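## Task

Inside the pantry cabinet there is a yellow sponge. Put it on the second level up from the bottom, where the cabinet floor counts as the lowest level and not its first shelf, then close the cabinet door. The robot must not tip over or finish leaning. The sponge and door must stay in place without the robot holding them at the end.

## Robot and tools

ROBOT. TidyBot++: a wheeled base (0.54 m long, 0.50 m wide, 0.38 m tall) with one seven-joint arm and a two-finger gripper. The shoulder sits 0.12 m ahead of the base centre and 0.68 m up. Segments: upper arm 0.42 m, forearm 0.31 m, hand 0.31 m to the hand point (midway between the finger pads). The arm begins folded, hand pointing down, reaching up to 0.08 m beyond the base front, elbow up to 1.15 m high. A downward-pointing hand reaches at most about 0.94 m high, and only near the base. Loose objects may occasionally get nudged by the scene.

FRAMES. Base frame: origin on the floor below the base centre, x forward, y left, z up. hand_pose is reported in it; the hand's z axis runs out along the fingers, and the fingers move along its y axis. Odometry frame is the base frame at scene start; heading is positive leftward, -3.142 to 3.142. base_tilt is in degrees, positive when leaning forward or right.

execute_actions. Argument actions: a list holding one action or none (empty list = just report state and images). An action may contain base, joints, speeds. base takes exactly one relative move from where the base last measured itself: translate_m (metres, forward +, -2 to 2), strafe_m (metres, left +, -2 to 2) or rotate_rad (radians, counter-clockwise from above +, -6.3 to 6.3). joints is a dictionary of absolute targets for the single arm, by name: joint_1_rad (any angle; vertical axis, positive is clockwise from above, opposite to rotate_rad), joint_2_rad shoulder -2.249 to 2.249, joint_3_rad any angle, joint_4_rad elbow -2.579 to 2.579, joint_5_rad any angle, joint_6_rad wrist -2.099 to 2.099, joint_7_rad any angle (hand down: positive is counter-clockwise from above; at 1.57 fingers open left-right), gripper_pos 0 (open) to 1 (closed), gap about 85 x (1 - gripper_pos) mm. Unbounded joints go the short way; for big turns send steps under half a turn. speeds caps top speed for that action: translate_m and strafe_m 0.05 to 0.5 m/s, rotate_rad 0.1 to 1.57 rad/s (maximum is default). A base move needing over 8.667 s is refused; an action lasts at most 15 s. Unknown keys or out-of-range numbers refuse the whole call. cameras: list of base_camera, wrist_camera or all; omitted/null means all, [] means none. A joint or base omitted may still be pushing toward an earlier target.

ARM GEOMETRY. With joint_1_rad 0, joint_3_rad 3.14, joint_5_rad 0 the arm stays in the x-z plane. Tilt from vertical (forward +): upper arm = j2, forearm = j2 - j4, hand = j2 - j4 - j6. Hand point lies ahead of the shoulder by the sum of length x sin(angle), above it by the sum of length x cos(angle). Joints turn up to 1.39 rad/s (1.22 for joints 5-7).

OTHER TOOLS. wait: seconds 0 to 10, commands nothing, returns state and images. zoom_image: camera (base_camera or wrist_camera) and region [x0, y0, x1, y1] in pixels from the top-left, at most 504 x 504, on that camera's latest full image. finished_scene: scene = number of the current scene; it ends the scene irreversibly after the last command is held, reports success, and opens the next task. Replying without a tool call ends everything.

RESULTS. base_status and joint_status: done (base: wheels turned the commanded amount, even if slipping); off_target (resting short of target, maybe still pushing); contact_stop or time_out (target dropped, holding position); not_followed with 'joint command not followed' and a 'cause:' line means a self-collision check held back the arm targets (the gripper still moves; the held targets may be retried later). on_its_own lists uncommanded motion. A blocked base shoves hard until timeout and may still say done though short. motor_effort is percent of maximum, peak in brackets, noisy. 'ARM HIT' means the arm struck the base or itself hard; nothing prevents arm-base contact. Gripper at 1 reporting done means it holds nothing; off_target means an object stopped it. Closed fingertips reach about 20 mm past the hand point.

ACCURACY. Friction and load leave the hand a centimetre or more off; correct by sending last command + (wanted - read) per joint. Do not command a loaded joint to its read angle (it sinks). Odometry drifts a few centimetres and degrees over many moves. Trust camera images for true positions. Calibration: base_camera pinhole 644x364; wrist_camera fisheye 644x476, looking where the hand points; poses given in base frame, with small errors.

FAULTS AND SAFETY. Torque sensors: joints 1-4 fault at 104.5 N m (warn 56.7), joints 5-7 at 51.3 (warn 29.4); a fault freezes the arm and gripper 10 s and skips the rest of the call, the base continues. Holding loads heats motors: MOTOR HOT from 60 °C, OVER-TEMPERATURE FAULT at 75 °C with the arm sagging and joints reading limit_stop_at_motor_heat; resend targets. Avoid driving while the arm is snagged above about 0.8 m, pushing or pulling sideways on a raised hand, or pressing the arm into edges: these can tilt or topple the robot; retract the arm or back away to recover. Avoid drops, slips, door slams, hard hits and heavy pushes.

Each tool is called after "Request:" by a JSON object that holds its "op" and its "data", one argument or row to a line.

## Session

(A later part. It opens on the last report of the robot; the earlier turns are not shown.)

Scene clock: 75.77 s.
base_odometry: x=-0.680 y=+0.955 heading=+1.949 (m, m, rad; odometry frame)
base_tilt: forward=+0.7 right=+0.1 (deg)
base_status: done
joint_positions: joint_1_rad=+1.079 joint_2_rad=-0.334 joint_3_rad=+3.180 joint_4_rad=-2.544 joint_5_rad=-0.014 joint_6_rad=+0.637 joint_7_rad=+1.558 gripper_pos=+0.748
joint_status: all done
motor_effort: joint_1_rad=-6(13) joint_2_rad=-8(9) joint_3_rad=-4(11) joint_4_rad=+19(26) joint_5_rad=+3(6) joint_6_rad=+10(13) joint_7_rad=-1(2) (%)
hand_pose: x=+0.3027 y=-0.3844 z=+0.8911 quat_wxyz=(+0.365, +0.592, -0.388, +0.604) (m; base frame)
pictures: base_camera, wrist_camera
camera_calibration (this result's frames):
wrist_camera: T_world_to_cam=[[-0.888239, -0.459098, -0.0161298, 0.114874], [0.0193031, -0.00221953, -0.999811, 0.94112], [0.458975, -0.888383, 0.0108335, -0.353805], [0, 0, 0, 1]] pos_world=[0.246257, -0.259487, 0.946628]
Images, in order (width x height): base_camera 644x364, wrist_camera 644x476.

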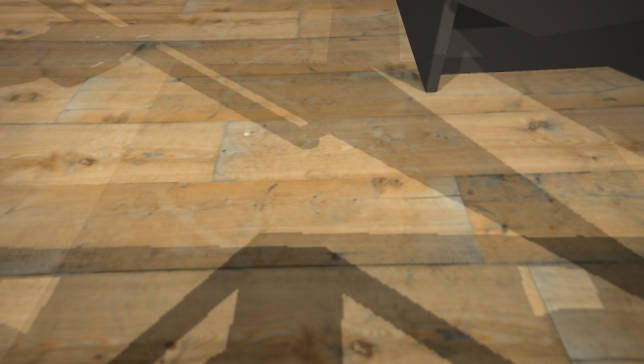

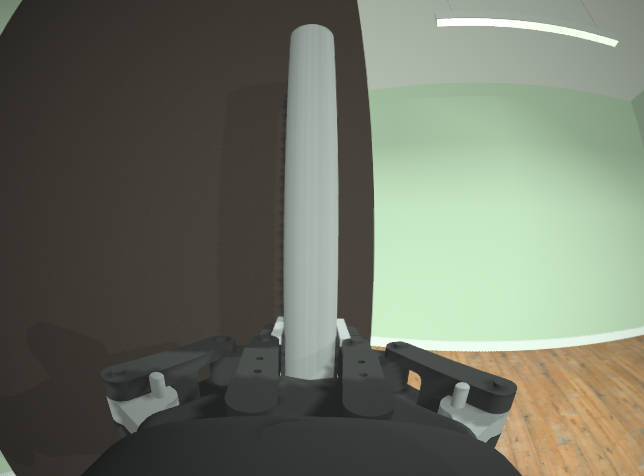

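Request:
{"op": "execute_actions", "data": {
  "actions": [
    {"base":{"translate_m":0.03},"speeds":{"translate_m":0.07}}
  ],
  "cameras": []
}}

Request:
{"op": "execute_actions", "data": {
  "actions": [
    {"base":{"strafe_m":0.085},"joints":{"joint_1_rad":1.22},"speeds":{"strafe_m":0.3}}
  ],
  "cameras": []
}}

Request:
{"op": "execute_actions", "data": {
  "actions": [
    {"base":{"translate_m":0.05},"speeds":{"translate_m":0.07}}
  ],
  "cameras": []
}}

Request:
{"op": "execute_actions", "data": {
  "actions": [
    {"base":{"strafe_m":0.08},"joints":{"joint_1_rad":1.37},"speeds":{"strafe_m":0.3}}
  ],
  "cameras": []
}}

Request:
{"op": "execute_actions", "data": {
  "actions": [
    {"base":{"translate_m":0.062},"speeds":{"translate_m":0.07}}
  ],
  "cameras": []
}}

Request:
{"op": "execute_actions", "data": {
  "actions": [
    {"base":{"strafe_m":0.072},"joints":{"joint_1_rad":1.52},"speeds":{"strafe_m":0.3}}
  ],
  "cameras": []
}}

Request:
{"op": "execute_actions", "data": {
  "actions": [
    {"base":{"translate_m":0.07},"speeds":{"translate_m":0.07}}
  ],
  "cameras": []
}}

Request:
{"op": "execute_actions", "data": {
  "actions": [
    {"base":{"strafe_m":0.062},"joints":{"joint_1_rad":1.67},"speeds":{"strafe_m":0.3}}
  ]
}}

Scene clock: 80.27 s.
base_odometry: x=-0.691 y=+0.983 heading=+1.948 (m, m, rad; odometry frame)
base_tilt: forward=+0.7 right=+0.1 (deg)
base_status: done
joint_positions: joint_1_rad=+1.115 joint_2_rad=-0.334 joint_3_rad=+3.198 joint_4_rad=-2.544 joint_5_rad=-0.014 joint_6_rad=+0.637 joint_7_rad=+1.560 gripper_pos=+0.748
joint_status: not commanded
motor_effort: joint_1_rad=-12(15) joint_2_rad=-6(8) joint_3_rad=-10(13) joint_4_rad=+21(22) joint_5_rad=+5(8) joint_6_rad=+10(11) joint_7_rad=-2(2) (%)
hand_pose: x=+0.2814 y=-0.3941 z=+0.8912 quat_wxyz=(+0.380, +0.581, -0.405, +0.596) (m; base frame)
pictures: none
No camera images: the call's "cameras" was empty. Leave "cameras" out to get every camera's image.

Scene clock: 81.47 s.
base_odometry: x=-0.770 y=+0.952 heading=+1.948 (m, m, rad; odometry frame)
base_tilt: forward=+0.7 right=+0.1 (deg)
base_status: done
joint_positions: joint_1_rad=+1.221 joint_2_rad=-0.335 joint_3_rad=+3.173 joint_4_rad=-2.545 joint_5_rad=-0.014 joint_6_rad=+0.638 joint_7_rad=+1.560 gripper_pos=+0.748
joint_status: all done
motor_effort: joint_1_rad=-5(11) joint_2_rad=-9(10) joint_3_rad=-3(9) joint_4_rad=+21(26) joint_5_rad=+4(5) joint_6_rad=+11(13) joint_7_rad=+0(2) (%)
hand_pose: x=+0.2497 y=-0.4052 z=+0.8913 quat_wxyz=(+0.406, +0.565, -0.426, +0.578) (m; base frame)
pictures: none
No camera images: the call's "cameras" was empty. Leave "cameras" out to get every camera's image.

Scene clock: 82.73 s.
base_odometry: x=-0.789 y=+0.998 heading=+1.948 (m, m, rad; odometry frame)
base_tilt: forward=+0.8 right=+0.1 (deg)
base_status: done
joint_positions: joint_1_rad=+1.287 joint_2_rad=-0.335 joint_3_rad=+3.208 joint_4_rad=-2.545 joint_5_rad=-0.015 joint_6_rad=+0.638 joint_7_rad=+1.561 gripper_pos=+0.748
joint_status: not commanded
motor_effort: joint_1_rad=-13(16) joint_2_rad=-7(9) joint_3_rad=-11(15) joint_4_rad=+19(23) joint_5_rad=+6(8) joint_6_rad=+9(12) joint_7_rad=-2(2) (%)
hand_pose: x=+0.2065 y=-0.4172 z=+0.8912 quat_wxyz=(+0.432, +0.541, -0.457, +0.559) (m; base frame)
pictures: none
No camera images: the call's "cameras" was empty. Leave "cameras" out to get every camera's image.

Scene clock: 83.90 s.
base_odometry: x=-0.863 y=+0.968 heading=+1.948 (m, m, rad; odometry frame)
base_tilt: forward=+0.7 right=+0.1 (deg)
base_status: done
joint_positions: joint_1_rad=+1.373 joint_2_rad=-0.334 joint_3_rad=+3.176 joint_4_rad=-2.544 joint_5_rad=-0.015 joint_6_rad=+0.639 joint_7_rad=+1.561 gripper_pos=+0.748
joint_status: all done
motor_effort: joint_1_rad=-6(14) joint_2_rad=-9(11) joint_3_rad=-3(11) joint_4_rad=+20(24) joint_5_rad=+3(6) joint_6_rad=+11(12) joint_7_rad=+0(2) (%)
hand_pose: x=+0.1852 y=-0.4209 z=+0.8912 quat_wxyz=(+0.450, +0.530, -0.469, +0.544) (m; base frame)
pictures: none
No camera images: the call's "cameras" was empty. Leave "cameras" out to get every camera's image.

Scene clock: 85.33 s.
base_odometry: x=-0.886 y=+1.026 heading=+1.948 (m, m, rad; odometry frame)
base_tilt: forward=+0.7 right=+0.1 (deg)
base_status: done
joint_positions: joint_1_rad=+1.455 joint_2_rad=-0.334 joint_3_rad=+3.224 joint_4_rad=-2.544 joint_5_rad=-0.023 joint_6_rad=+0.639 joint_7_rad=+1.567 gripper_pos=+0.748
joint_status: not commanded
motor_effort: joint_1_rad=-17(20) joint_2_rad=-6(9) joint_3_rad=-14(17) joint_4_rad=+18(22) joint_5_rad=+8(10) joint_6_rad=+8(11) joint_7_rad=-3(3) (%)
hand_pose: x=+0.1268 y=-0.4268 z=+0.8913 quat_wxyz=(+0.481, +0.494, -0.507, +0.518) (m; base frame)
pictures: none
No camera images: the call's "cameras" was empty. Leave "cameras" out to get every camera's image.

Scene clock: 86.47 s.
base_odometry: x=-0.953 y=+0.999 heading=+1.948 (m, m, rad; odometry frame)
base_tilt: forward=+0.7 right=+0.1 (deg)
base_status: done
joint_positions: joint_1_rad=+1.527 joint_2_rad=-0.332 joint_3_rad=+3.180 joint_4_rad=-2.544 joint_5_rad=-0.023 joint_6_rad=+0.640 joint_7_rad=+1.567 gripper_pos=+0.748
joint_status: all done
motor_effort: joint_1_rad=-6(16) joint_2_rad=-9(12) joint_3_rad=-4(14) joint_4_rad=+21(24) joint_5_rad=+3(8) joint_6_rad=+11(12) joint_7_rad=+0(3) (%)
hand_pose: x=+0.1170 y=-0.4264 z=+0.8913 quat_wxyz=(+0.492, +0.490, -0.510, +0.507) (m; base frame)
pictures: none
No camera images: the call's "cameras" was empty. Leave "cameras" out to get every camera's image.

Scene clock: 88.03 s.
base_odometry: x=-0.979 y=+1.064 heading=+1.948 (m, m, rad; odometry frame)
base_tilt: forward=+0.7 right=+0.1 (deg)
base_status: done
joint_positions: joint_1_rad=+1.619 joint_2_rad=-0.332 joint_3_rad=+3.238 joint_4_rad=-2.544 joint_5_rad=-0.032 joint_6_rad=+0.641 joint_7_rad=+1.572 gripper_pos=+0.748
joint_status: not commanded
motor_effort: joint_1_rad=-20(23) joint_2_rad=-7(10) joint_3_rad=-17(20) joint_4_rad=+17(22) joint_5_rad=+9(11) joint_6_rad=+8(11) joint_7_rad=-3(3) (%)
hand_pose: x=+0.0485 y=-0.4216 z=+0.8912 quat_wxyz=(+0.525, +0.444, -0.551, +0.473) (m; base frame)
pictures: none
No camera images: the call's "cameras" was empty. Leave "cameras" out to get every camera's image.

Scene clock: 89.10 s.
base_odometry: x=-1.037 y=+1.041 heading=+1.948 (m, m, rad; odometry frame)
base_tilt: forward=+0.7 right=+0.1 (deg)
base_status: done
joint_positions: joint_1_rad=+1.680 joint_2_rad=-0.331 joint_3_rad=+3.183 joint_4_rad=-2.544 joint_5_rad=-0.032 joint_6_rad=+0.642 joint_7_rad=+1.572 gripper_pos=+0.748
joint_status: all done
motor_effort: joint_1_rad=-7(18) joint_2_rad=-9(12) joint_3_rad=-4(16) joint_4_rad=+20(24) joint_5_rad=+4(9) joint_6_rad=+11(12) joint_7_rad=+0(3) (%)
hand_pose: x=+0.0489 y=-0.4209 z=+0.8913 quat_wxyz=(+0.531, +0.446, -0.549, +0.467) (m; base frame)
pictures: base_camera, wrist_camera
camera_calibration (this result's frames):
wrist_camera: T_world_to_cam=[[-0.990608, 0.135691, -0.0168262, 0.128723], [0.0149584, -0.0147727, -0.999779, 0.94098], [-0.13591, -0.990641, 0.0126042, -0.285259], [0, 0, 0, 1]] pos_world=[0.0746689, -0.286155, 0.946533]
Images, in order (width x height): base_camera 644x364, wrist_camera 644x476.

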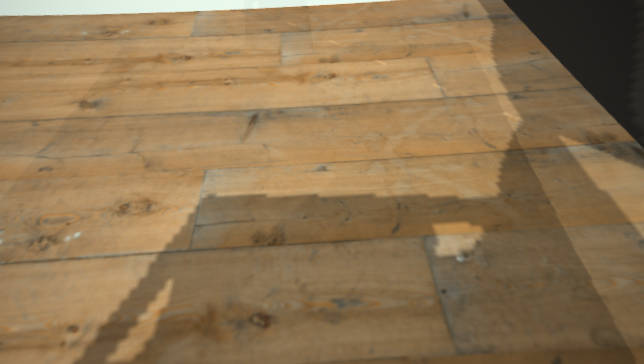

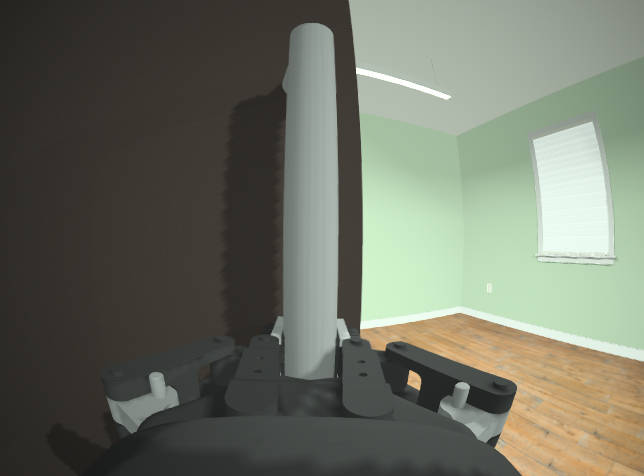

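Request:
{"op": "execute_actions", "data": {
  "actions": [
    {"joints":{"gripper_pos":0}}
  ],
  "cameras": []
}}

Request:
{"op": "execute_actions", "data": {
  "actions": [
    {"base":{"strafe_m":0.2},"speeds":{"strafe_m":0.25}}
  ],
  "cameras": []
}}

Request:
{"op": "execute_actions", "data": {
  "actions": [
    {"base":{"translate_m":-0.85}}
  ],
  "cameras": []
}}

Request:
{"op": "execute_actions", "data": {
  "actions": [
    {"base":{"strafe_m":-1.0},"joints":{"joint_1_rad":0.0,"joint_2_rad":0.76,"joint_3_rad":3.14,"joint_4_rad":-1.836,"joint_5_rad":0,"joint_6_rad":1.0}}
  ]
}}

Scene clock: 92.67 s.
base_odometry: x=-1.037 y=+1.041 heading=+1.948 (m, m, rad; odometry frame)
base_tilt: forward=+0.7 right=+0.1 (deg)
base_status: not commanded
joint_positions: joint_1_rad=+1.674 joint_2_rad=-0.331 joint_3_rad=+3.150 joint_4_rad=-2.544 joint_5_rad=-0.032 joint_6_rad=+0.642 joint_7_rad=+1.572 gripper_pos=+0.000
joint_status: all done
motor_effort: joint_1_rad=-1(7) joint_2_rad=-7(10) joint_3_rad=+1(4) joint_4_rad=+20(21) joint_5_rad=+0(4) joint_6_rad=+9(11) joint_7_rad=+1(0) (%)
hand_pose: x=+0.0663 y=-0.4230 z=+0.8913 quat_wxyz=(+0.525, +0.459, -0.538, +0.473) (m; base frame)
pictures: none
No camera images: the call's "cameras" was empty. Leave "cameras" out to get every camera's image.

Scene clock: 94.33 s.
base_odometry: x=-1.223 y=+0.968 heading=+1.948 (m, m, rad; odometry frame)
base_tilt: forward=+0.7 right=+0.1 (deg)
base_status: done
joint_positions: joint_1_rad=+1.674 joint_2_rad=-0.331 joint_3_rad=+3.150 joint_4_rad=-2.544 joint_5_rad=-0.032 joint_6_rad=+0.642 joint_7_rad=+1.572 gripper_pos=+0.000
joint_status: not commanded
motor_effort: joint_1_rad=-1(1) joint_2_rad=-6(9) joint_3_rad=+1(1) joint_4_rad=+20(21) joint_5_rad=+1(0) joint_6_rad=+9(10) joint_7_rad=+1(1) (%)
hand_pose: x=+0.0663 y=-0.4230 z=+0.8913 quat_wxyz=(+0.525, +0.459, -0.538, +0.473) (m; base frame)
pictures: none
No camera images: the call's "cameras" was empty. Leave "cameras" out to get every camera's image.

Scene clock: 97.40 s.
base_odometry: x=-0.910 y=+0.177 heading=+1.947 (m, m, rad; odometry frame)
base_tilt: forward=+0.7 right=+0.1 (deg)
base_status: done
joint_positions: joint_1_rad=+1.674 joint_2_rad=-0.331 joint_3_rad=+3.150 joint_4_rad=-2.544 joint_5_rad=-0.032 joint_6_rad=+0.642 joint_7_rad=+1.572 gripper_pos=+0.000
joint_status: not commanded
motor_effort: joint_1_rad=+0(1) joint_2_rad=-7(7) joint_3_rad=+1(2) joint_4_rad=+20(20) joint_5_rad=+0(1) joint_6_rad=+9(9) joint_7_rad=+1(1) (%)
hand_pose: x=+0.0666 y=-0.4230 z=+0.8913 quat_wxyz=(+0.525, +0.459, -0.538, +0.474) (m; base frame)
pictures: none
No camera images: the call's "cameras" was empty. Leave "cameras" out to get every camera's image.

Scene clock: 100.93 s.
base_odometry: x=+0.020 y=+0.544 heading=+1.947 (m, m, rad; odometry frame)
base_tilt: forward=+0.7 right=+0.1 (deg)
base_status: done
joint_positions: joint_1_rad=+0.018 joint_2_rad=+0.740 joint_3_rad=+3.149 joint_4_rad=-1.862 joint_5_rad=-0.032 joint_6_rad=+0.957 joint_7_rad=+1.572 gripper_pos=+0.000
joint_status: all done
motor_effort: joint_1_rad=+0(4) joint_2_rad=-39(41) joint_3_rad=+0(2) joint_4_rad=+15(21) joint_5_rad=+0(2) joint_6_rad=+9(9) joint_7_rad=+1(1) (%)
hand_pose: x=+0.8741 y=-0.0247 z=+0.6996 quat_wxyz=(+0.014, +0.733, -0.022, +0.680) (m; base frame)
pictures: base_camera, wrist_camera
camera_calibration (this result's frames):
wrist_camera: T_world_to_cam=[[-0.0189676, -0.999783, 0.00858164, -0.00594017], [-0.0619418, -0.00739164, -0.998052, 0.809057], [0.9979, -0.0194623, -0.0617882, -0.693287], [0, 0, 0, 1]] pos_world=[0.741833, -0.0134516, 0.764696]
Images, in order (width x height): base_camera 644x364, wrist_camera 644x476.

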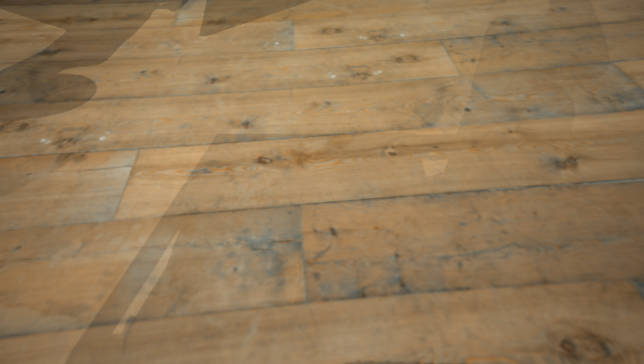

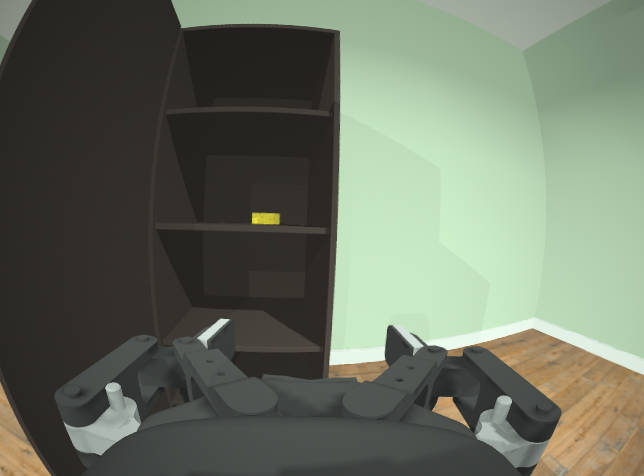

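Request:
{"op": "execute_actions", "data": {
  "actions": [
    {"base":{"strafe_m":0.12},"joints":{"joint_2_rad":0.995,"joint_4_rad":-0.92,"joint_6_rad":0.2,"joint_1_rad":-0.02}}
  ],
  "cameras": []
}}

Request:
{"op": "execute_actions", "data": {
  "actions": [
    {"base":{"translate_m":0.25},"speeds":{"translate_m":0.25}}
  ]
}}

Scene clock: 113.80 s.
base_odometry: x=-0.091 y=+0.500 heading=+1.947 (m, m, rad; odometry frame)
base_tilt: forward=+0.8 right=+0.1 (deg)
base_status: done
joint_positions: joint_1_rad=-0.010 joint_2_rad=+0.967 joint_3_rad=+3.147 joint_4_rad=-0.944 joint_5_rad=-0.032 joint_6_rad=+0.242 joint_7_rad=+1.572 gripper_pos=+0.000
joint_status: all done
motor_effort: joint_1_rad=-1(8) joint_2_rad=-52(52) joint_3_rad=+0(2) joint_4_rad=+23(23) joint_5_rad=+0(1) joint_6_rad=+9(10) joint_7_rad=+1(1) (%)
hand_pose: x=+1.0715 y=+0.0058 z=+0.7851 quat_wxyz=(-0.008, +0.741, -0.010, +0.671) (m; base frame)
pictures: none
No camera images: the call's "cameras" was empty. Leave "cameras" out to get every camera's image.

Scene clock: 115.67 s.
base_odometry: x=-0.184 y=+0.733 heading=+1.947 (m, m, rad; odometry frame)
base_tilt: forward=+0.8 right=+0.0 (deg)
base_status: done
joint_positions: joint_1_rad=-0.010 joint_2_rad=+0.974 joint_3_rad=+3.147 joint_4_rad=-0.942 joint_5_rad=-0.032 joint_6_rad=+0.241 joint_7_rad=+1.572 gripper_pos=+0.000
joint_status: not commanded
motor_effort: joint_1_rad=-1(4) joint_2_rad=-53(54) joint_3_rad=+0(1) joint_4_rad=+23(23) joint_5_rad=+1(1) joint_6_rad=+10(10) joint_7_rad=+1(1) (%)
hand_pose: x=+1.0724 y=+0.0058 z=+0.7793 quat_wxyz=(-0.008, +0.743, -0.010, +0.669) (m; base frame)
pictures: base_camera, wrist_camera
camera_calibration (this result's frames):
wrist_camera: T_world_to_cam=[[0.0287232, -0.999562, -0.00706885, -0.0113369], [-0.0918053, 0.00440391, -0.995767, 0.931337], [0.995363, 0.0292506, -0.0916386, -0.859885], [0, 0, 0, 1]] pos_world=[0.941725, 0.00971867, 0.848516]
Images, in order (width x height): base_camera 644x364, wrist_camera 644x476.

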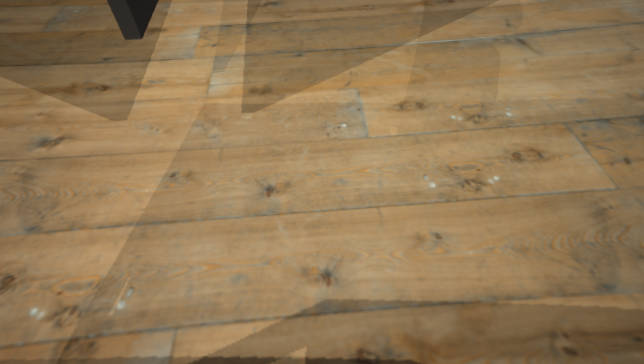

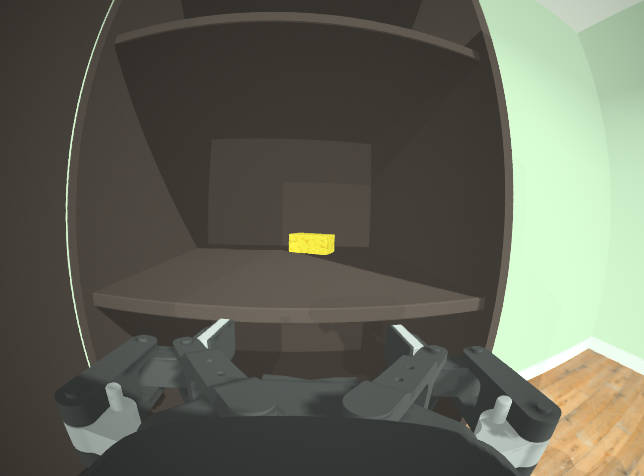

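Request:
{"op": "execute_actions", "data": {
  "actions": [
    {"base":{"translate_m":0.3},"speeds":{"translate_m":0.2}}
  ]
}}

Scene clock: 120.50 s.
base_odometry: x=-0.294 y=+1.012 heading=+1.948 (m, m, rad; odometry frame)
base_tilt: forward=+0.8 right=+0.1 (deg)
base_status: done
joint_positions: joint_1_rad=-0.010 joint_2_rad=+0.975 joint_3_rad=+3.147 joint_4_rad=-0.942 joint_5_rad=-0.032 joint_6_rad=+0.240 joint_7_rad=+1.572 gripper_pos=+0.000
joint_status: not commanded
motor_effort: joint_1_rad=+0(3) joint_2_rad=-53(54) joint_3_rad=+0(0) joint_4_rad=+23(23) joint_5_rad=+0(0) joint_6_rad=+10(10) joint_7_rad=+1(1) (%)
hand_pose: x=+1.0726 y=+0.0059 z=+0.7780 quat_wxyz=(-0.008, +0.744, -0.010, +0.669) (m; base frame)
pictures: base_camera, wrist_camera
camera_calibration (this result's frames):
wrist_camera: T_world_to_cam=[[0.0288162, -0.999559, -0.00710186, -0.0113358], [-0.0932566, 0.00438547, -0.995632, 0.931529], [0.995225, 0.0293526, -0.0930891, -0.858962], [0, 0, 0, 1]] pos_world=[0.942059, 0.00979676, 0.84742]
Images, in order (width x height): base_camera 644x364, wrist_camera 644x476.

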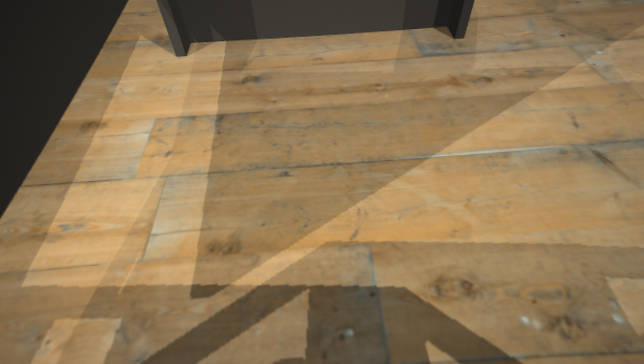

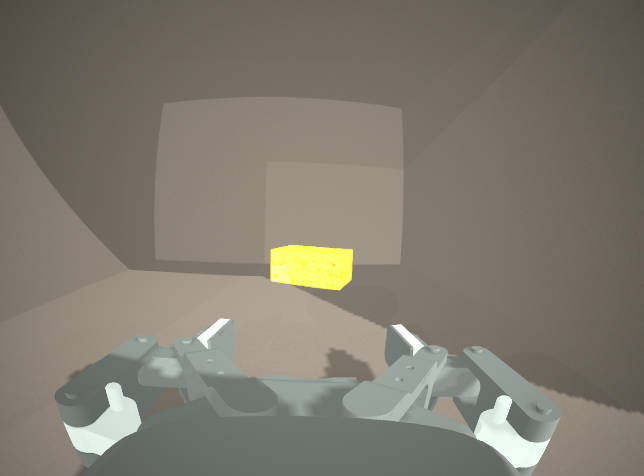

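Request:
{"op": "execute_actions", "data": {
  "actions": [
    {"joints":{"gripper_pos":1,"joint_1_rad":-0.075,"joint_6_rad":0.17}}
  ],
  "cameras": []
}}

Request:
{"op": "execute_actions", "data": {
  "actions": [
    {"base":{"translate_m":0.2},"speeds":{"translate_m":0.12}}
  ]
}}

Scene clock: 126.23 s.
base_odometry: x=-0.294 y=+1.012 heading=+1.948 (m, m, rad; odometry frame)
base_tilt: forward=+0.8 right=+0.1 (deg)
base_status: not commanded
joint_positions: joint_1_rad=-0.062 joint_2_rad=+0.975 joint_3_rad=+3.147 joint_4_rad=-0.936 joint_5_rad=-0.032 joint_6_rad=+0.218 joint_7_rad=+1.572 gripper_pos=+0.999
joint_status: all done
motor_effort: joint_1_rad=-2(6) joint_2_rad=-50(52) joint_3_rad=+0(1) joint_4_rad=+21(23) joint_5_rad=+0(1) joint_6_rad=+8(9) joint_7_rad=+1(1) (%)
hand_pose: x=+1.0710 y=+0.0555 z=+0.7745 quat_wxyz=(-0.025, +0.749, +0.010, +0.662) (m; base frame)
pictures: none
No camera images: the call's "cameras" was empty. Leave "cameras" out to get every camera's image.

Scene clock: 130.70 s.
base_odometry: x=-0.313 y=+1.059 heading=+1.949 (m, m, rad; odometry frame)
base_tilt: forward=+0.8 right=+0.1 (deg)
base_status: translate_m time_out (by the wheels' count: +0.051 of +0.200)
joint_positions: joint_1_rad=-0.062 joint_2_rad=+0.980 joint_3_rad=+3.147 joint_4_rad=-0.926 joint_5_rad=-0.032 joint_6_rad=+0.210 joint_7_rad=+1.572 gripper_pos=+0.999
joint_status: not commanded
motor_effort: joint_1_rad=-1(13) joint_2_rad=-50(62) joint_3_rad=+0(4) joint_4_rad=+21(23) joint_5_rad=+0(1) joint_6_rad=+9(10) joint_7_rad=+1(1) (%)
hand_pose: x=+1.0725 y=+0.0562 z=+0.7742 quat_wxyz=(-0.025, +0.750, +0.010, +0.661) (m; base frame)
pictures: base_camera, wrist_camera
camera_calibration (this result's frames):
wrist_camera: T_world_to_cam=[[0.0818308, -0.996617, -0.00765024, -0.0176455], [-0.111643, -0.0015386, -0.993747, 0.946067], [0.990373, 0.0821732, -0.111391, -0.844263], [0, 0, 0, 1]] pos_world=[0.943201, 0.0532456, 0.845973]
Images, in order (width x height): base_camera 644x364, wrist_camera 644x476.

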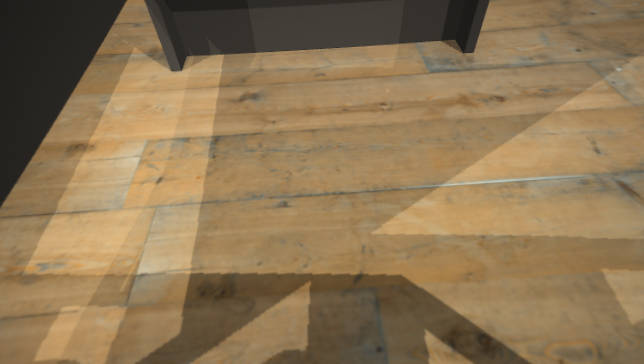

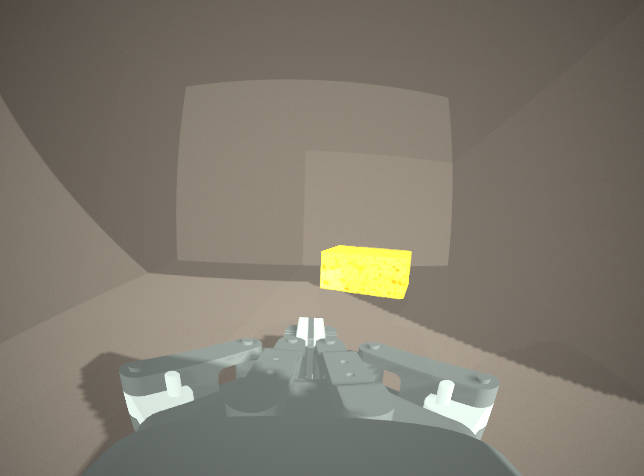

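Request:
{"op": "execute_actions", "data": {
  "actions": [
    {"base":{"strafe_m":-0.12},"speeds":{"strafe_m":0.2}}
  ],
  "cameras": []
}}

Request:
{"op": "execute_actions", "data": {
  "actions": [
    {"base":{"rotate_rad":0.08},"joints":{"joint_1_rad":-0.12}}
  ],
  "cameras": []
}}

Request:
{"op": "execute_actions", "data": {
  "actions": [
    {"base":{"translate_m":0.12},"speeds":{"translate_m":0.12}}
  ]
}}

Scene clock: 135.10 s.
base_odometry: x=-0.201 y=+1.103 heading=+1.949 (m, m, rad; odometry frame)
base_tilt: forward=+0.7 right=+0.1 (deg)
base_status: done
joint_positions: joint_1_rad=-0.073 joint_2_rad=+0.980 joint_3_rad=+3.147 joint_4_rad=-0.926 joint_5_rad=-0.032 joint_6_rad=+0.210 joint_7_rad=+1.572 gripper_pos=+0.999
joint_status: not commanded
motor_effort: joint_1_rad=-2(4) joint_2_rad=-51(51) joint_3_rad=+0(1) joint_4_rad=+22(22) joint_5_rad=+1(0) joint_6_rad=+9(9) joint_7_rad=+1(1) (%)
hand_pose: x=+1.0718 y=+0.0670 z=+0.7742 quat_wxyz=(-0.029, +0.750, +0.014, +0.661) (m; base frame)
pictures: none
No camera images: the call's "cameras" was empty. Leave "cameras" out to get every camera's image.

Scene clock: 136.33 s.
base_odometry: x=-0.201 y=+1.103 heading=+2.029 (m, m, rad; odometry frame)
base_tilt: forward=+0.8 right=+0.1 (deg)
base_status: done
joint_positions: joint_1_rad=-0.130 joint_2_rad=+0.980 joint_3_rad=+3.138 joint_4_rad=-0.926 joint_5_rad=-0.032 joint_6_rad=+0.210 joint_7_rad=+1.572 gripper_pos=+0.999
joint_status: all done
motor_effort: joint_1_rad=-1(9) joint_2_rad=-52(52) joint_3_rad=+0(3) joint_4_rad=+22(22) joint_5_rad=+0(1) joint_6_rad=+9(9) joint_7_rad=+1(1) (%)
hand_pose: x=+1.0659 y=+0.1249 z=+0.7743 quat_wxyz=(-0.052, +0.749, +0.035, +0.660) (m; base frame)
pictures: none
No camera images: the call's "cameras" was empty. Leave "cameras" out to get every camera's image.

Scene clock: 137.93 s.
base_odometry: x=-0.254 y=+1.211 heading=+2.029 (m, m, rad; odometry frame)
base_tilt: forward=+0.8 right=+0.1 (deg)
base_status: done
joint_positions: joint_1_rad=-0.130 joint_2_rad=+0.980 joint_3_rad=+3.138 joint_4_rad=-0.926 joint_5_rad=-0.032 joint_6_rad=+0.210 joint_7_rad=+1.572 gripper_pos=+0.999
joint_status: not commanded
motor_effort: joint_1_rad=-1(2) joint_2_rad=-51(53) joint_3_rad=+0(1) joint_4_rad=+21(23) joint_5_rad=+0(1) joint_6_rad=+9(9) joint_7_rad=+1(1) (%)
hand_pose: x=+1.0660 y=+0.1249 z=+0.7744 quat_wxyz=(-0.052, +0.749, +0.035, +0.660) (m; base frame)
pictures: base_camera, wrist_camera
camera_calibration (this result's frames):
wrist_camera: T_world_to_cam=[[0.154267, -0.987909, -0.0154053, -0.0209825], [-0.112071, -0.00200491, -0.993698, 0.946104], [0.981653, 0.155021, -0.111026, -0.843522], [0, 0, 0, 1]] pos_world=[0.937314, 0.111932, 0.846166]
Images, in order (width x height): base_camera 644x364, wrist_camera 644x476.

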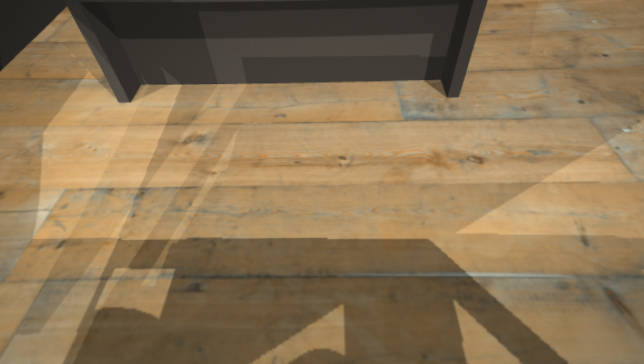

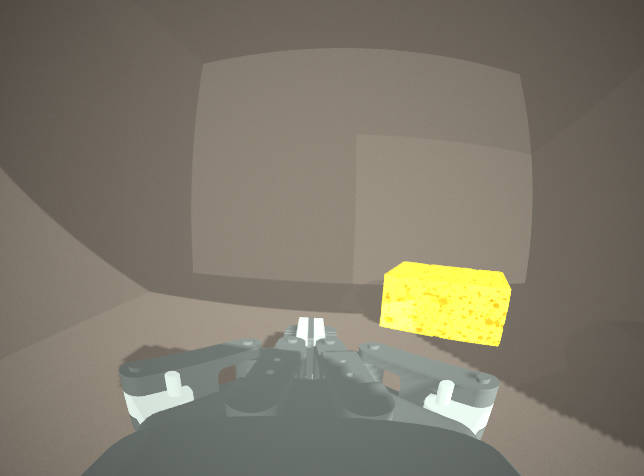

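Request:
{"op": "execute_actions", "data": {
  "actions": [
    {"joints":{"joint_1_rad":-0.055}}
  ],
  "cameras": ["wrist_camera"]
}}

Request:
{"op": "execute_actions", "data": {
  "actions": [
    {"base":{"translate_m":0.12},"speeds":{"translate_m":0.08}}
  ]
}}

Scene clock: 139.93 s.
base_odometry: x=-0.254 y=+1.211 heading=+2.029 (m, m, rad; odometry frame)
base_tilt: forward=+0.8 right=+0.1 (deg)
base_status: not commanded
joint_positions: joint_1_rad=-0.064 joint_2_rad=+0.980 joint_3_rad=+3.138 joint_4_rad=-0.926 joint_5_rad=-0.032 joint_6_rad=+0.210 joint_7_rad=+1.572 gripper_pos=+0.999
joint_status: all done
motor_effort: joint_1_rad=-1(3) joint_2_rad=-50(50) joint_3_rad=+0(1) joint_4_rad=+22(21) joint_5_rad=+0(1) joint_6_rad=+9(9) joint_7_rad=+1(1) (%)
hand_pose: x=+1.0721 y=+0.0627 z=+0.7744 quat_wxyz=(-0.031, +0.750, +0.010, +0.661) (m; base frame)
pictures: wrist_camera
camera_calibration (this result's frames):
wrist_camera: T_world_to_cam=[[0.0892979, -0.995886, -0.0154053, -0.0132512], [-0.111963, 0.00533216, -0.993698, 0.946091], [0.989692, 0.09046, -0.111026, -0.844479], [0, 0, 0, 1]] pos_world=[0.942884, 0.0581501, 0.846166]
Images, in order (width x height): wrist_camera 644x476.

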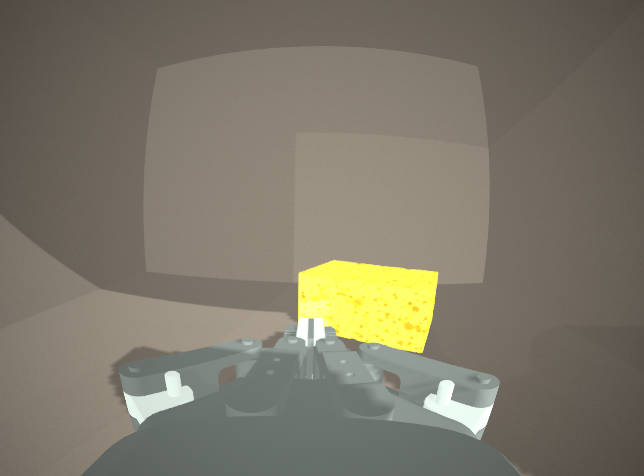

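Scene clock: 141.97 s.
base_odometry: x=-0.307 y=+1.319 heading=+2.028 (m, m, rad; odometry frame)
base_tilt: forward=+0.8 right=+0.1 (deg)
base_status: done
joint_positions: joint_1_rad=-0.064 joint_2_rad=+0.980 joint_3_rad=+3.138 joint_4_rad=-0.925 joint_5_rad=-0.032 joint_6_rad=+0.210 joint_7_rad=+1.572 gripper_pos=+0.999
joint_status: not commanded
motor_effort: joint_1_rad=-1(4) joint_2_rad=-51(52) joint_3_rad=+0(1) joint_4_rad=+22(23) joint_5_rad=+0(0) joint_6_rad=+9(9) joint_7_rad=+1(1) (%)
hand_pose: x=+1.0722 y=+0.0625 z=+0.7744 quat_wxyz=(-0.031, +0.750, +0.010, +0.661) (m; base frame)
pictures: base_camera, wrist_camera
camera_calibration (this result's frames):
wrist_camera: T_world_to_cam=[[0.0891599, -0.995898, -0.0154029, -0.0132401], [-0.111818, 0.0053584, -0.993714, 0.946007], [0.989721, 0.0903218, -0.110882, -0.844664], [0, 0, 0, 1]] pos_world=[0.942943, 0.0580367, 0.846199]
Images, in order (width x height): base_camera 644x364, wrist_camera 644x476.

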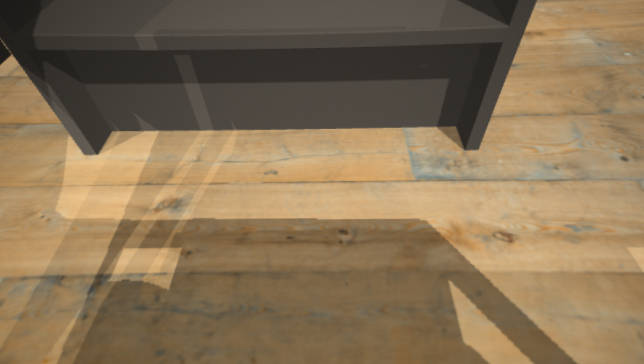

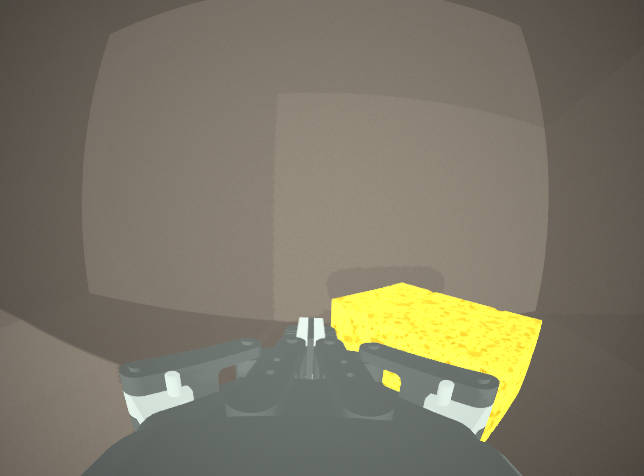

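Request:
{"op": "execute_actions", "data": {
  "actions": [
    {"base":{"translate_m":-0.16},"speeds":{"translate_m":0.15}}
  ],
  "cameras": ["wrist_camera"]
}}

Scene clock: 144.57 s.
base_odometry: x=-0.236 y=+1.176 heading=+2.028 (m, m, rad; odometry frame)
base_tilt: forward=+0.8 right=+0.1 (deg)
base_status: done
joint_positions: joint_1_rad=-0.064 joint_2_rad=+0.980 joint_3_rad=+3.138 joint_4_rad=-0.925 joint_5_rad=-0.032 joint_6_rad=+0.210 joint_7_rad=+1.572 gripper_pos=+0.999
joint_status: not commanded
motor_effort: joint_1_rad=-1(3) joint_2_rad=-52(55) joint_3_rad=+0(1) joint_4_rad=+22(24) joint_5_rad=+0(0) joint_6_rad=+9(10) joint_7_rad=+1(1) (%)
hand_pose: x=+1.0723 y=+0.0624 z=+0.7745 quat_wxyz=(-0.031, +0.750, +0.010, +0.661) (m; base frame)
pictures: wrist_camera
camera_calibration (this result's frames):
wrist_camera: T_world_to_cam=[[0.089048, -0.995908, -0.0154073, -0.0132311], [-0.111835, 0.00537376, -0.993712, 0.946049], [0.989729, 0.0902111, -0.110899, -0.844726], [0, 0, 0, 1]] pos_world=[0.943029, 0.0579429, 0.846218]
Images, in order (width x height): wrist_camera 644x476.

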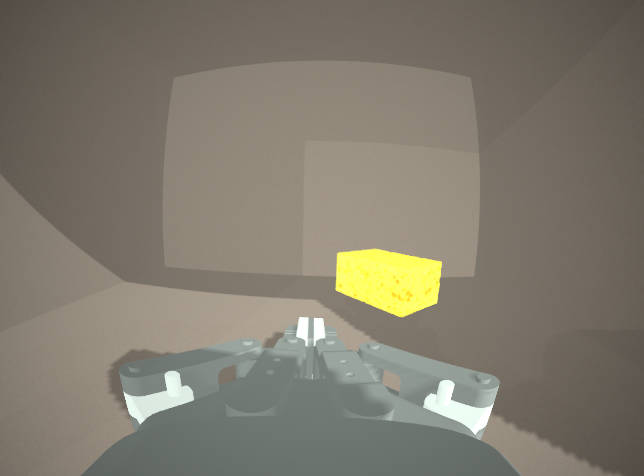

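Request:
{"op": "execute_actions", "data": {
  "actions": [
    {"joints":{"joint_1_rad":0.11}}
  ],
  "cameras": []
}}

Request:
{"op": "execute_actions", "data": {
  "actions": [
    {"base":{"translate_m":0.14},"speeds":{"translate_m":0.1}}
  ],
  "cameras": ["wrist_camera"]
}}

Request:
{"op": "execute_actions", "data": {
  "actions": [
    {"base":{"strafe_m":0.09},"speeds":{"strafe_m":0.06}}
  ],
  "cameras": ["wrist_camera"]
}}

Scene clock: 149.13 s.
base_odometry: x=-0.236 y=+1.176 heading=+2.028 (m, m, rad; odometry frame)
base_tilt: forward=+0.8 right=+0.1 (deg)
base_status: not commanded
joint_positions: joint_1_rad=+0.116 joint_2_rad=+0.980 joint_3_rad=+3.139 joint_4_rad=-0.925 joint_5_rad=-0.032 joint_6_rad=+0.210 joint_7_rad=+1.572 gripper_pos=+0.999
joint_status: all done
motor_effort: joint_1_rad=-1(5) joint_2_rad=-53(53) joint_3_rad=+0(2) joint_4_rad=+23(23) joint_5_rad=+0(1) joint_6_rad=+9(9) joint_7_rad=+1(1) (%)
hand_pose: x=+1.0679 y=-0.1104 z=+0.7744 quat_wxyz=(+0.030, +0.748, -0.057, +0.661) (m; base frame)
pictures: none
No camera images: the call's "cameras" was empty. Leave "cameras" out to get every camera's image.

Scene clock: 151.10 s.
base_odometry: x=-0.298 y=+1.301 heading=+2.028 (m, m, rad; odometry frame)
base_tilt: forward=+0.8 right=+0.1 (deg)
base_status: done
joint_positions: joint_1_rad=+0.116 joint_2_rad=+0.980 joint_3_rad=+3.139 joint_4_rad=-0.924 joint_5_rad=-0.032 joint_6_rad=+0.210 joint_7_rad=+1.572 gripper_pos=+0.999
joint_status: not commanded
motor_effort: joint_1_rad=+0(6) joint_2_rad=-52(54) joint_3_rad=+0(1) joint_4_rad=+22(24) joint_5_rad=+0(1) joint_6_rad=+9(10) joint_7_rad=+1(1) (%)
hand_pose: x=+1.0680 y=-0.1104 z=+0.7745 quat_wxyz=(+0.030, +0.747, -0.057, +0.661) (m; base frame)
pictures: wrist_camera
camera_calibration (this result's frames):
wrist_camera: T_world_to_cam=[[-0.0920066, -0.995659, -0.0140884, 0.00741027], [-0.109143, 0.0241468, -0.993733, 0.945742], [0.989759, -0.0898923, -0.110891, -0.844795], [0, 0, 0, 1]] pos_world=[0.940047, -0.0913992, 0.846239]
Images, in order (width x height): wrist_camera 644x476.

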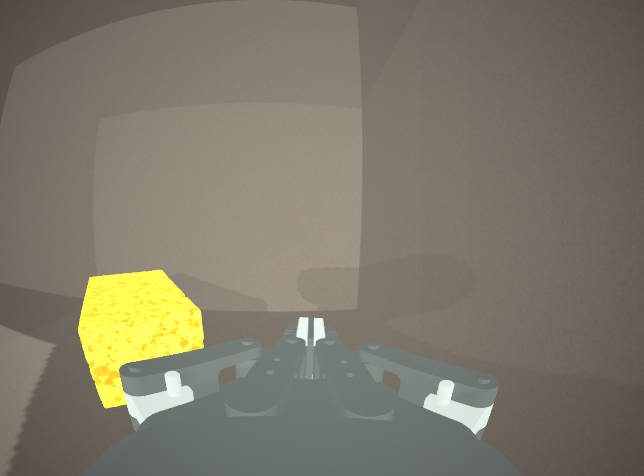

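Scene clock: 153.10 s.
base_odometry: x=-0.379 y=+1.262 heading=+2.028 (m, m, rad; odometry frame)
base_tilt: forward=+0.8 right=+0.1 (deg)
base_status: done
joint_positions: joint_1_rad=+0.114 joint_2_rad=+0.980 joint_3_rad=+3.139 joint_4_rad=-0.924 joint_5_rad=-0.032 joint_6_rad=+0.210 joint_7_rad=+1.572 gripper_pos=+0.999
joint_status: not commanded
motor_effort: joint_1_rad=-1(7) joint_2_rad=-53(52) joint_3_rad=+0(1) joint_4_rad=+23(23) joint_5_rad=+0(0) joint_6_rad=+10(10) joint_7_rad=+1(1) (%)
hand_pose: x=+1.0682 y=-0.1080 z=+0.7745 quat_wxyz=(+0.029, +0.748, -0.056, +0.661) (m; base frame)
pictures: wrist_camera
camera_calibration (this result's frames):
wrist_camera: T_world_to_cam=[[-0.0895349, -0.995884, -0.0140886, 0.00711633], [-0.109203, 0.023876, -0.993733, 0.94575], [0.989979, -0.0874352, -0.110891, -0.844821], [0, 0, 0, 1]] pos_world=[0.940271, -0.0893608, 0.846239]
Images, in order (width x height): wrist_camera 644x476.

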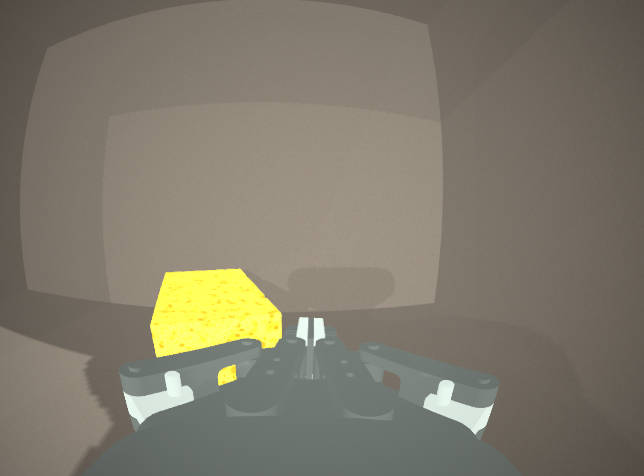

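Request:
{"op": "execute_actions", "data": {
  "actions": [
    {"base":{"translate_m":-0.16},"speeds":{"translate_m":0.15}}
  ],
  "cameras": []
}}

Request:
{"op": "execute_actions", "data": {
  "actions": [
    {"joints":{"joint_1_rad":0.0,"gripper_pos":0}}
  ],
  "cameras": ["wrist_camera"]
}}

Scene clock: 155.97 s.
base_odometry: x=-0.308 y=+1.118 heading=+2.028 (m, m, rad; odometry frame)
base_tilt: forward=+0.8 right=+0.1 (deg)
base_status: done
joint_positions: joint_1_rad=+0.114 joint_2_rad=+0.980 joint_3_rad=+3.139 joint_4_rad=-0.924 joint_5_rad=-0.032 joint_6_rad=+0.209 joint_7_rad=+1.572 gripper_pos=+0.999
joint_status: not commanded
motor_effort: joint_1_rad=-1(1) joint_2_rad=-52(54) joint_3_rad=+0(0) joint_4_rad=+22(24) joint_5_rad=+0(0) joint_6_rad=+9(9) joint_7_rad=+1(1) (%)
hand_pose: x=+1.0682 y=-0.1080 z=+0.7744 quat_wxyz=(+0.029, +0.748, -0.056, +0.661) (m; base frame)
pictures: none
No camera images: the call's "cameras" was empty. Leave "cameras" out to get every camera's image.

Scene clock: 157.07 s.
base_odometry: x=-0.308 y=+1.118 heading=+2.028 (m, m, rad; odometry frame)
base_tilt: forward=+0.7 right=+0.1 (deg)
base_status: not commanded
joint_positions: joint_1_rad=-0.003 joint_2_rad=+0.980 joint_3_rad=+3.139 joint_4_rad=-0.924 joint_5_rad=-0.032 joint_6_rad=+0.209 joint_7_rad=+1.572 gripper_pos=+0.000
joint_status: all done
motor_effort: joint_1_rad=+0(4) joint_2_rad=-52(53) joint_3_rad=+0(1) joint_4_rad=+23(23) joint_5_rad=+0(1) joint_6_rad=+9(10) joint_7_rad=+1(1) (%)
hand_pose: x=+1.0744 y=+0.0032 z=+0.7744 quat_wxyz=(-0.010, +0.750, -0.013, +0.662) (m; base frame)
pictures: wrist_camera
camera_calibration (this result's frames):
wrist_camera: T_world_to_cam=[[0.0269866, -0.999536, -0.0140992, -0.00674485], [-0.111566, 0.0110046, -0.993696, 0.946191], [0.993391, 0.0283895, -0.111217, -0.844949], [0, 0, 0, 1]] pos_world=[0.945109, 0.00683342, 0.846158]
Images, in order (width x height): wrist_camera 644x476.

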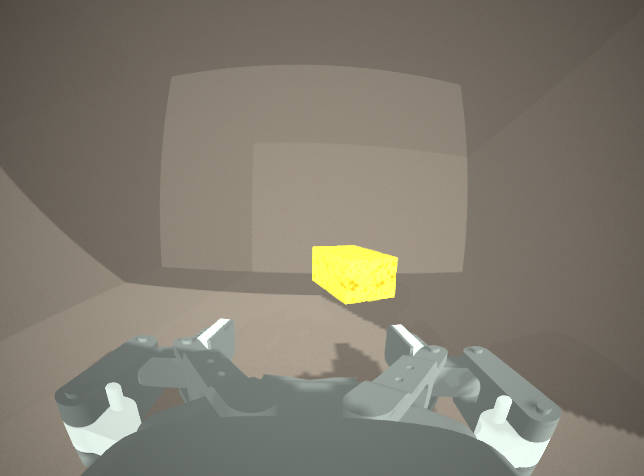

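Request:
{"op": "execute_actions", "data": {
  "actions": [
    {"base":{"strafe_m":-0.15},"joints":{"joint_1_rad":-0.085,"joint_6_rad":0.15},"speeds":{"strafe_m":0.2}}
  ],
  "cameras": []
}}

Request:
{"op": "execute_actions", "data": {
  "actions": [
    {"base":{"translate_m":0.1},"speeds":{"translate_m":0.1}}
  ],
  "cameras": ["wrist_camera"]
}}

Scene clock: 160.33 s.
base_odometry: x=-0.174 y=+1.184 heading=+2.028 (m, m, rad; odometry frame)
base_tilt: forward=+0.8 right=+0.1 (deg)
base_status: done
joint_positions: joint_1_rad=-0.082 joint_2_rad=+0.980 joint_3_rad=+3.139 joint_4_rad=-0.924 joint_5_rad=-0.032 joint_6_rad=+0.204 joint_7_rad=+1.572 gripper_pos=+0.000
joint_status: all done
motor_effort: joint_1_rad=-2(4) joint_2_rad=-47(53) joint_3_rad=+0(1) joint_4_rad=+19(22) joint_5_rad=+1(1) joint_6_rad=+8(10) joint_7_rad=+1(1) (%)
hand_pose: x=+1.0710 y=+0.0790 z=+0.7735 quat_wxyz=(-0.036, +0.751, +0.017, +0.659) (m; base frame)
pictures: none
No camera images: the call's "cameras" was empty. Leave "cameras" out to get every camera's image.

Scene clock: 161.90 s.
base_odometry: x=-0.218 y=+1.274 heading=+2.027 (m, m, rad; odometry frame)
base_tilt: forward=+0.8 right=+0.1 (deg)
base_status: done
joint_positions: joint_1_rad=-0.082 joint_2_rad=+0.980 joint_3_rad=+3.139 joint_4_rad=-0.923 joint_5_rad=-0.032 joint_6_rad=+0.202 joint_7_rad=+1.572 gripper_pos=+0.000
joint_status: not commanded
motor_effort: joint_1_rad=-1(1) joint_2_rad=-48(50) joint_3_rad=+0(0) joint_4_rad=+20(21) joint_5_rad=+0(0) joint_6_rad=+8(8) joint_7_rad=+1(1) (%)
hand_pose: x=+1.0710 y=+0.0790 z=+0.7735 quat_wxyz=(-0.036, +0.751, +0.017, +0.659) (m; base frame)
pictures: wrist_camera
camera_calibration (this result's frames):
wrist_camera: T_world_to_cam=[[0.106346, -0.994226, -0.014303, -0.0161232], [-0.117475, 0.00172093, -0.993074, 0.95074], [0.987365, 0.107289, -0.116614, -0.839467], [0, 0, 0, 1]] pos_world=[0.942263, 0.0723995, 0.846031]
Images, in order (width x height): wrist_camera 644x476.

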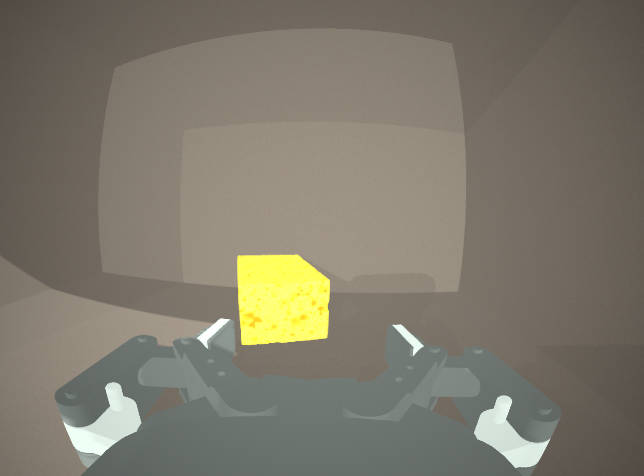

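Request:
{"op": "execute_actions", "data": {
  "actions": [
    {"joints":{"joint_1_rad":-0.105}}
  ],
  "cameras": []
}}

Request:
{"op": "execute_actions", "data": {
  "actions": [
    {"base":{"translate_m":0.1},"speeds":{"translate_m":0.08}}
  ],
  "cameras": ["wrist_camera"]
}}

Scene clock: 164.03 s.
base_odometry: x=-0.218 y=+1.274 heading=+2.027 (m, m, rad; odometry frame)
base_tilt: forward=+0.8 right=+0.1 (deg)
base_status: not commanded
joint_positions: joint_1_rad=-0.085 joint_2_rad=+0.980 joint_3_rad=+3.139 joint_4_rad=-0.923 joint_5_rad=-0.032 joint_6_rad=+0.202 joint_7_rad=+1.572 gripper_pos=+0.000
joint_status: all done
motor_effort: joint_1_rad=-2(3) joint_2_rad=-48(48) joint_3_rad=+0(1) joint_4_rad=+20(20) joint_5_rad=+1(0) joint_6_rad=+8(8) joint_7_rad=+1(1) (%)
hand_pose: x=+1.0708 y=+0.0818 z=+0.7735 quat_wxyz=(-0.037, +0.751, +0.018, +0.659) (m; base frame)
pictures: none
No camera images: the call's "cameras" was empty. Leave "cameras" out to get every camera's image.

Scene clock: 166.17 s.
base_odometry: x=-0.262 y=+1.364 heading=+2.027 (m, m, rad; odometry frame)
base_tilt: forward=+0.8 right=+0.1 (deg)
base_status: done
joint_positions: joint_1_rad=-0.154 joint_2_rad=+0.968 joint_3_rad=+3.118 joint_4_rad=-0.918 joint_5_rad=-0.015 joint_6_rad=+0.135 joint_7_rad=+1.572 gripper_pos=+0.000
joint_status: not commanded
motor_effort: joint_1_rad=+8(18) joint_2_rad=-47(51) joint_3_rad=+4(10) joint_4_rad=+24(45) joint_5_rad=+0(4) joint_6_rad=+10(19) joint_7_rad=+1(1) (%)
hand_pose: x=+1.0574 y=+0.1579 z=+0.7676 quat_wxyz=(-0.065, +0.766, +0.052, +0.637) (m; base frame)
pictures: wrist_camera
camera_calibration (this result's frames):
wrist_camera: T_world_to_cam=[[0.195887, -0.980478, -0.0170789, -0.03104], [-0.166229, -0.0160361, -0.985957, 0.991955], [0.966435, 0.195976, -0.166125, -0.789035], [0, 0, 0, 1]] pos_world=[0.933522, 0.140105, 0.846416]
Images, in order (width x height): wrist_camera 644x476.

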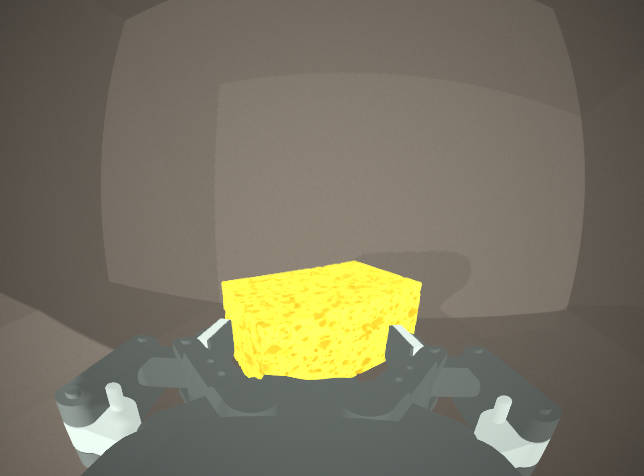

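Request:
{"op": "execute_actions", "data": {
  "actions": [
    {"joints":{"gripper_pos":1,"joint_1_rad":-0.154}}
  ],
  "cameras": ["wrist_camera"]
}}

Scene clock: 168.57 s.
base_odometry: x=-0.262 y=+1.364 heading=+2.027 (m, m, rad; odometry frame)
base_tilt: forward=+0.8 right=+0.1 (deg)
base_status: not commanded
joint_positions: joint_1_rad=-0.198 joint_2_rad=+0.967 joint_3_rad=+3.119 joint_4_rad=-0.918 joint_5_rad=-0.015 joint_6_rad=+0.133 joint_7_rad=+1.572 gripper_pos=+0.999
joint_status: joint_1_rad off_target (ended at -0.198, target -0.154); the others done
motor_effort: joint_1_rad=+7(14) joint_2_rad=-47(51) joint_3_rad=+4(7) joint_4_rad=+23(42) joint_5_rad=+0(1) joint_6_rad=+9(18) joint_7_rad=+1(2) (%)
hand_pose: x=+1.0495 y=+0.1986 z=+0.7674 quat_wxyz=(-0.078, +0.765, +0.069, +0.635) (m; base frame)
pictures: wrist_camera
camera_calibration (this result's frames):
wrist_camera: T_world_to_cam=[[0.238401, -0.971027, -0.0165074, -0.0364962], [-0.16638, -0.0240905, -0.985767, 0.992757], [0.956809, 0.237754, -0.167302, -0.786696], [0, 0, 0, 1]] pos_world=[0.926592, 0.175517, 0.84641]
Images, in order (width x height): wrist_camera 644x476.

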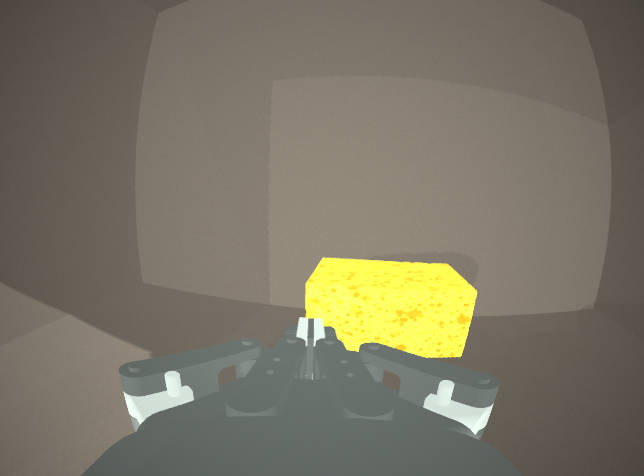

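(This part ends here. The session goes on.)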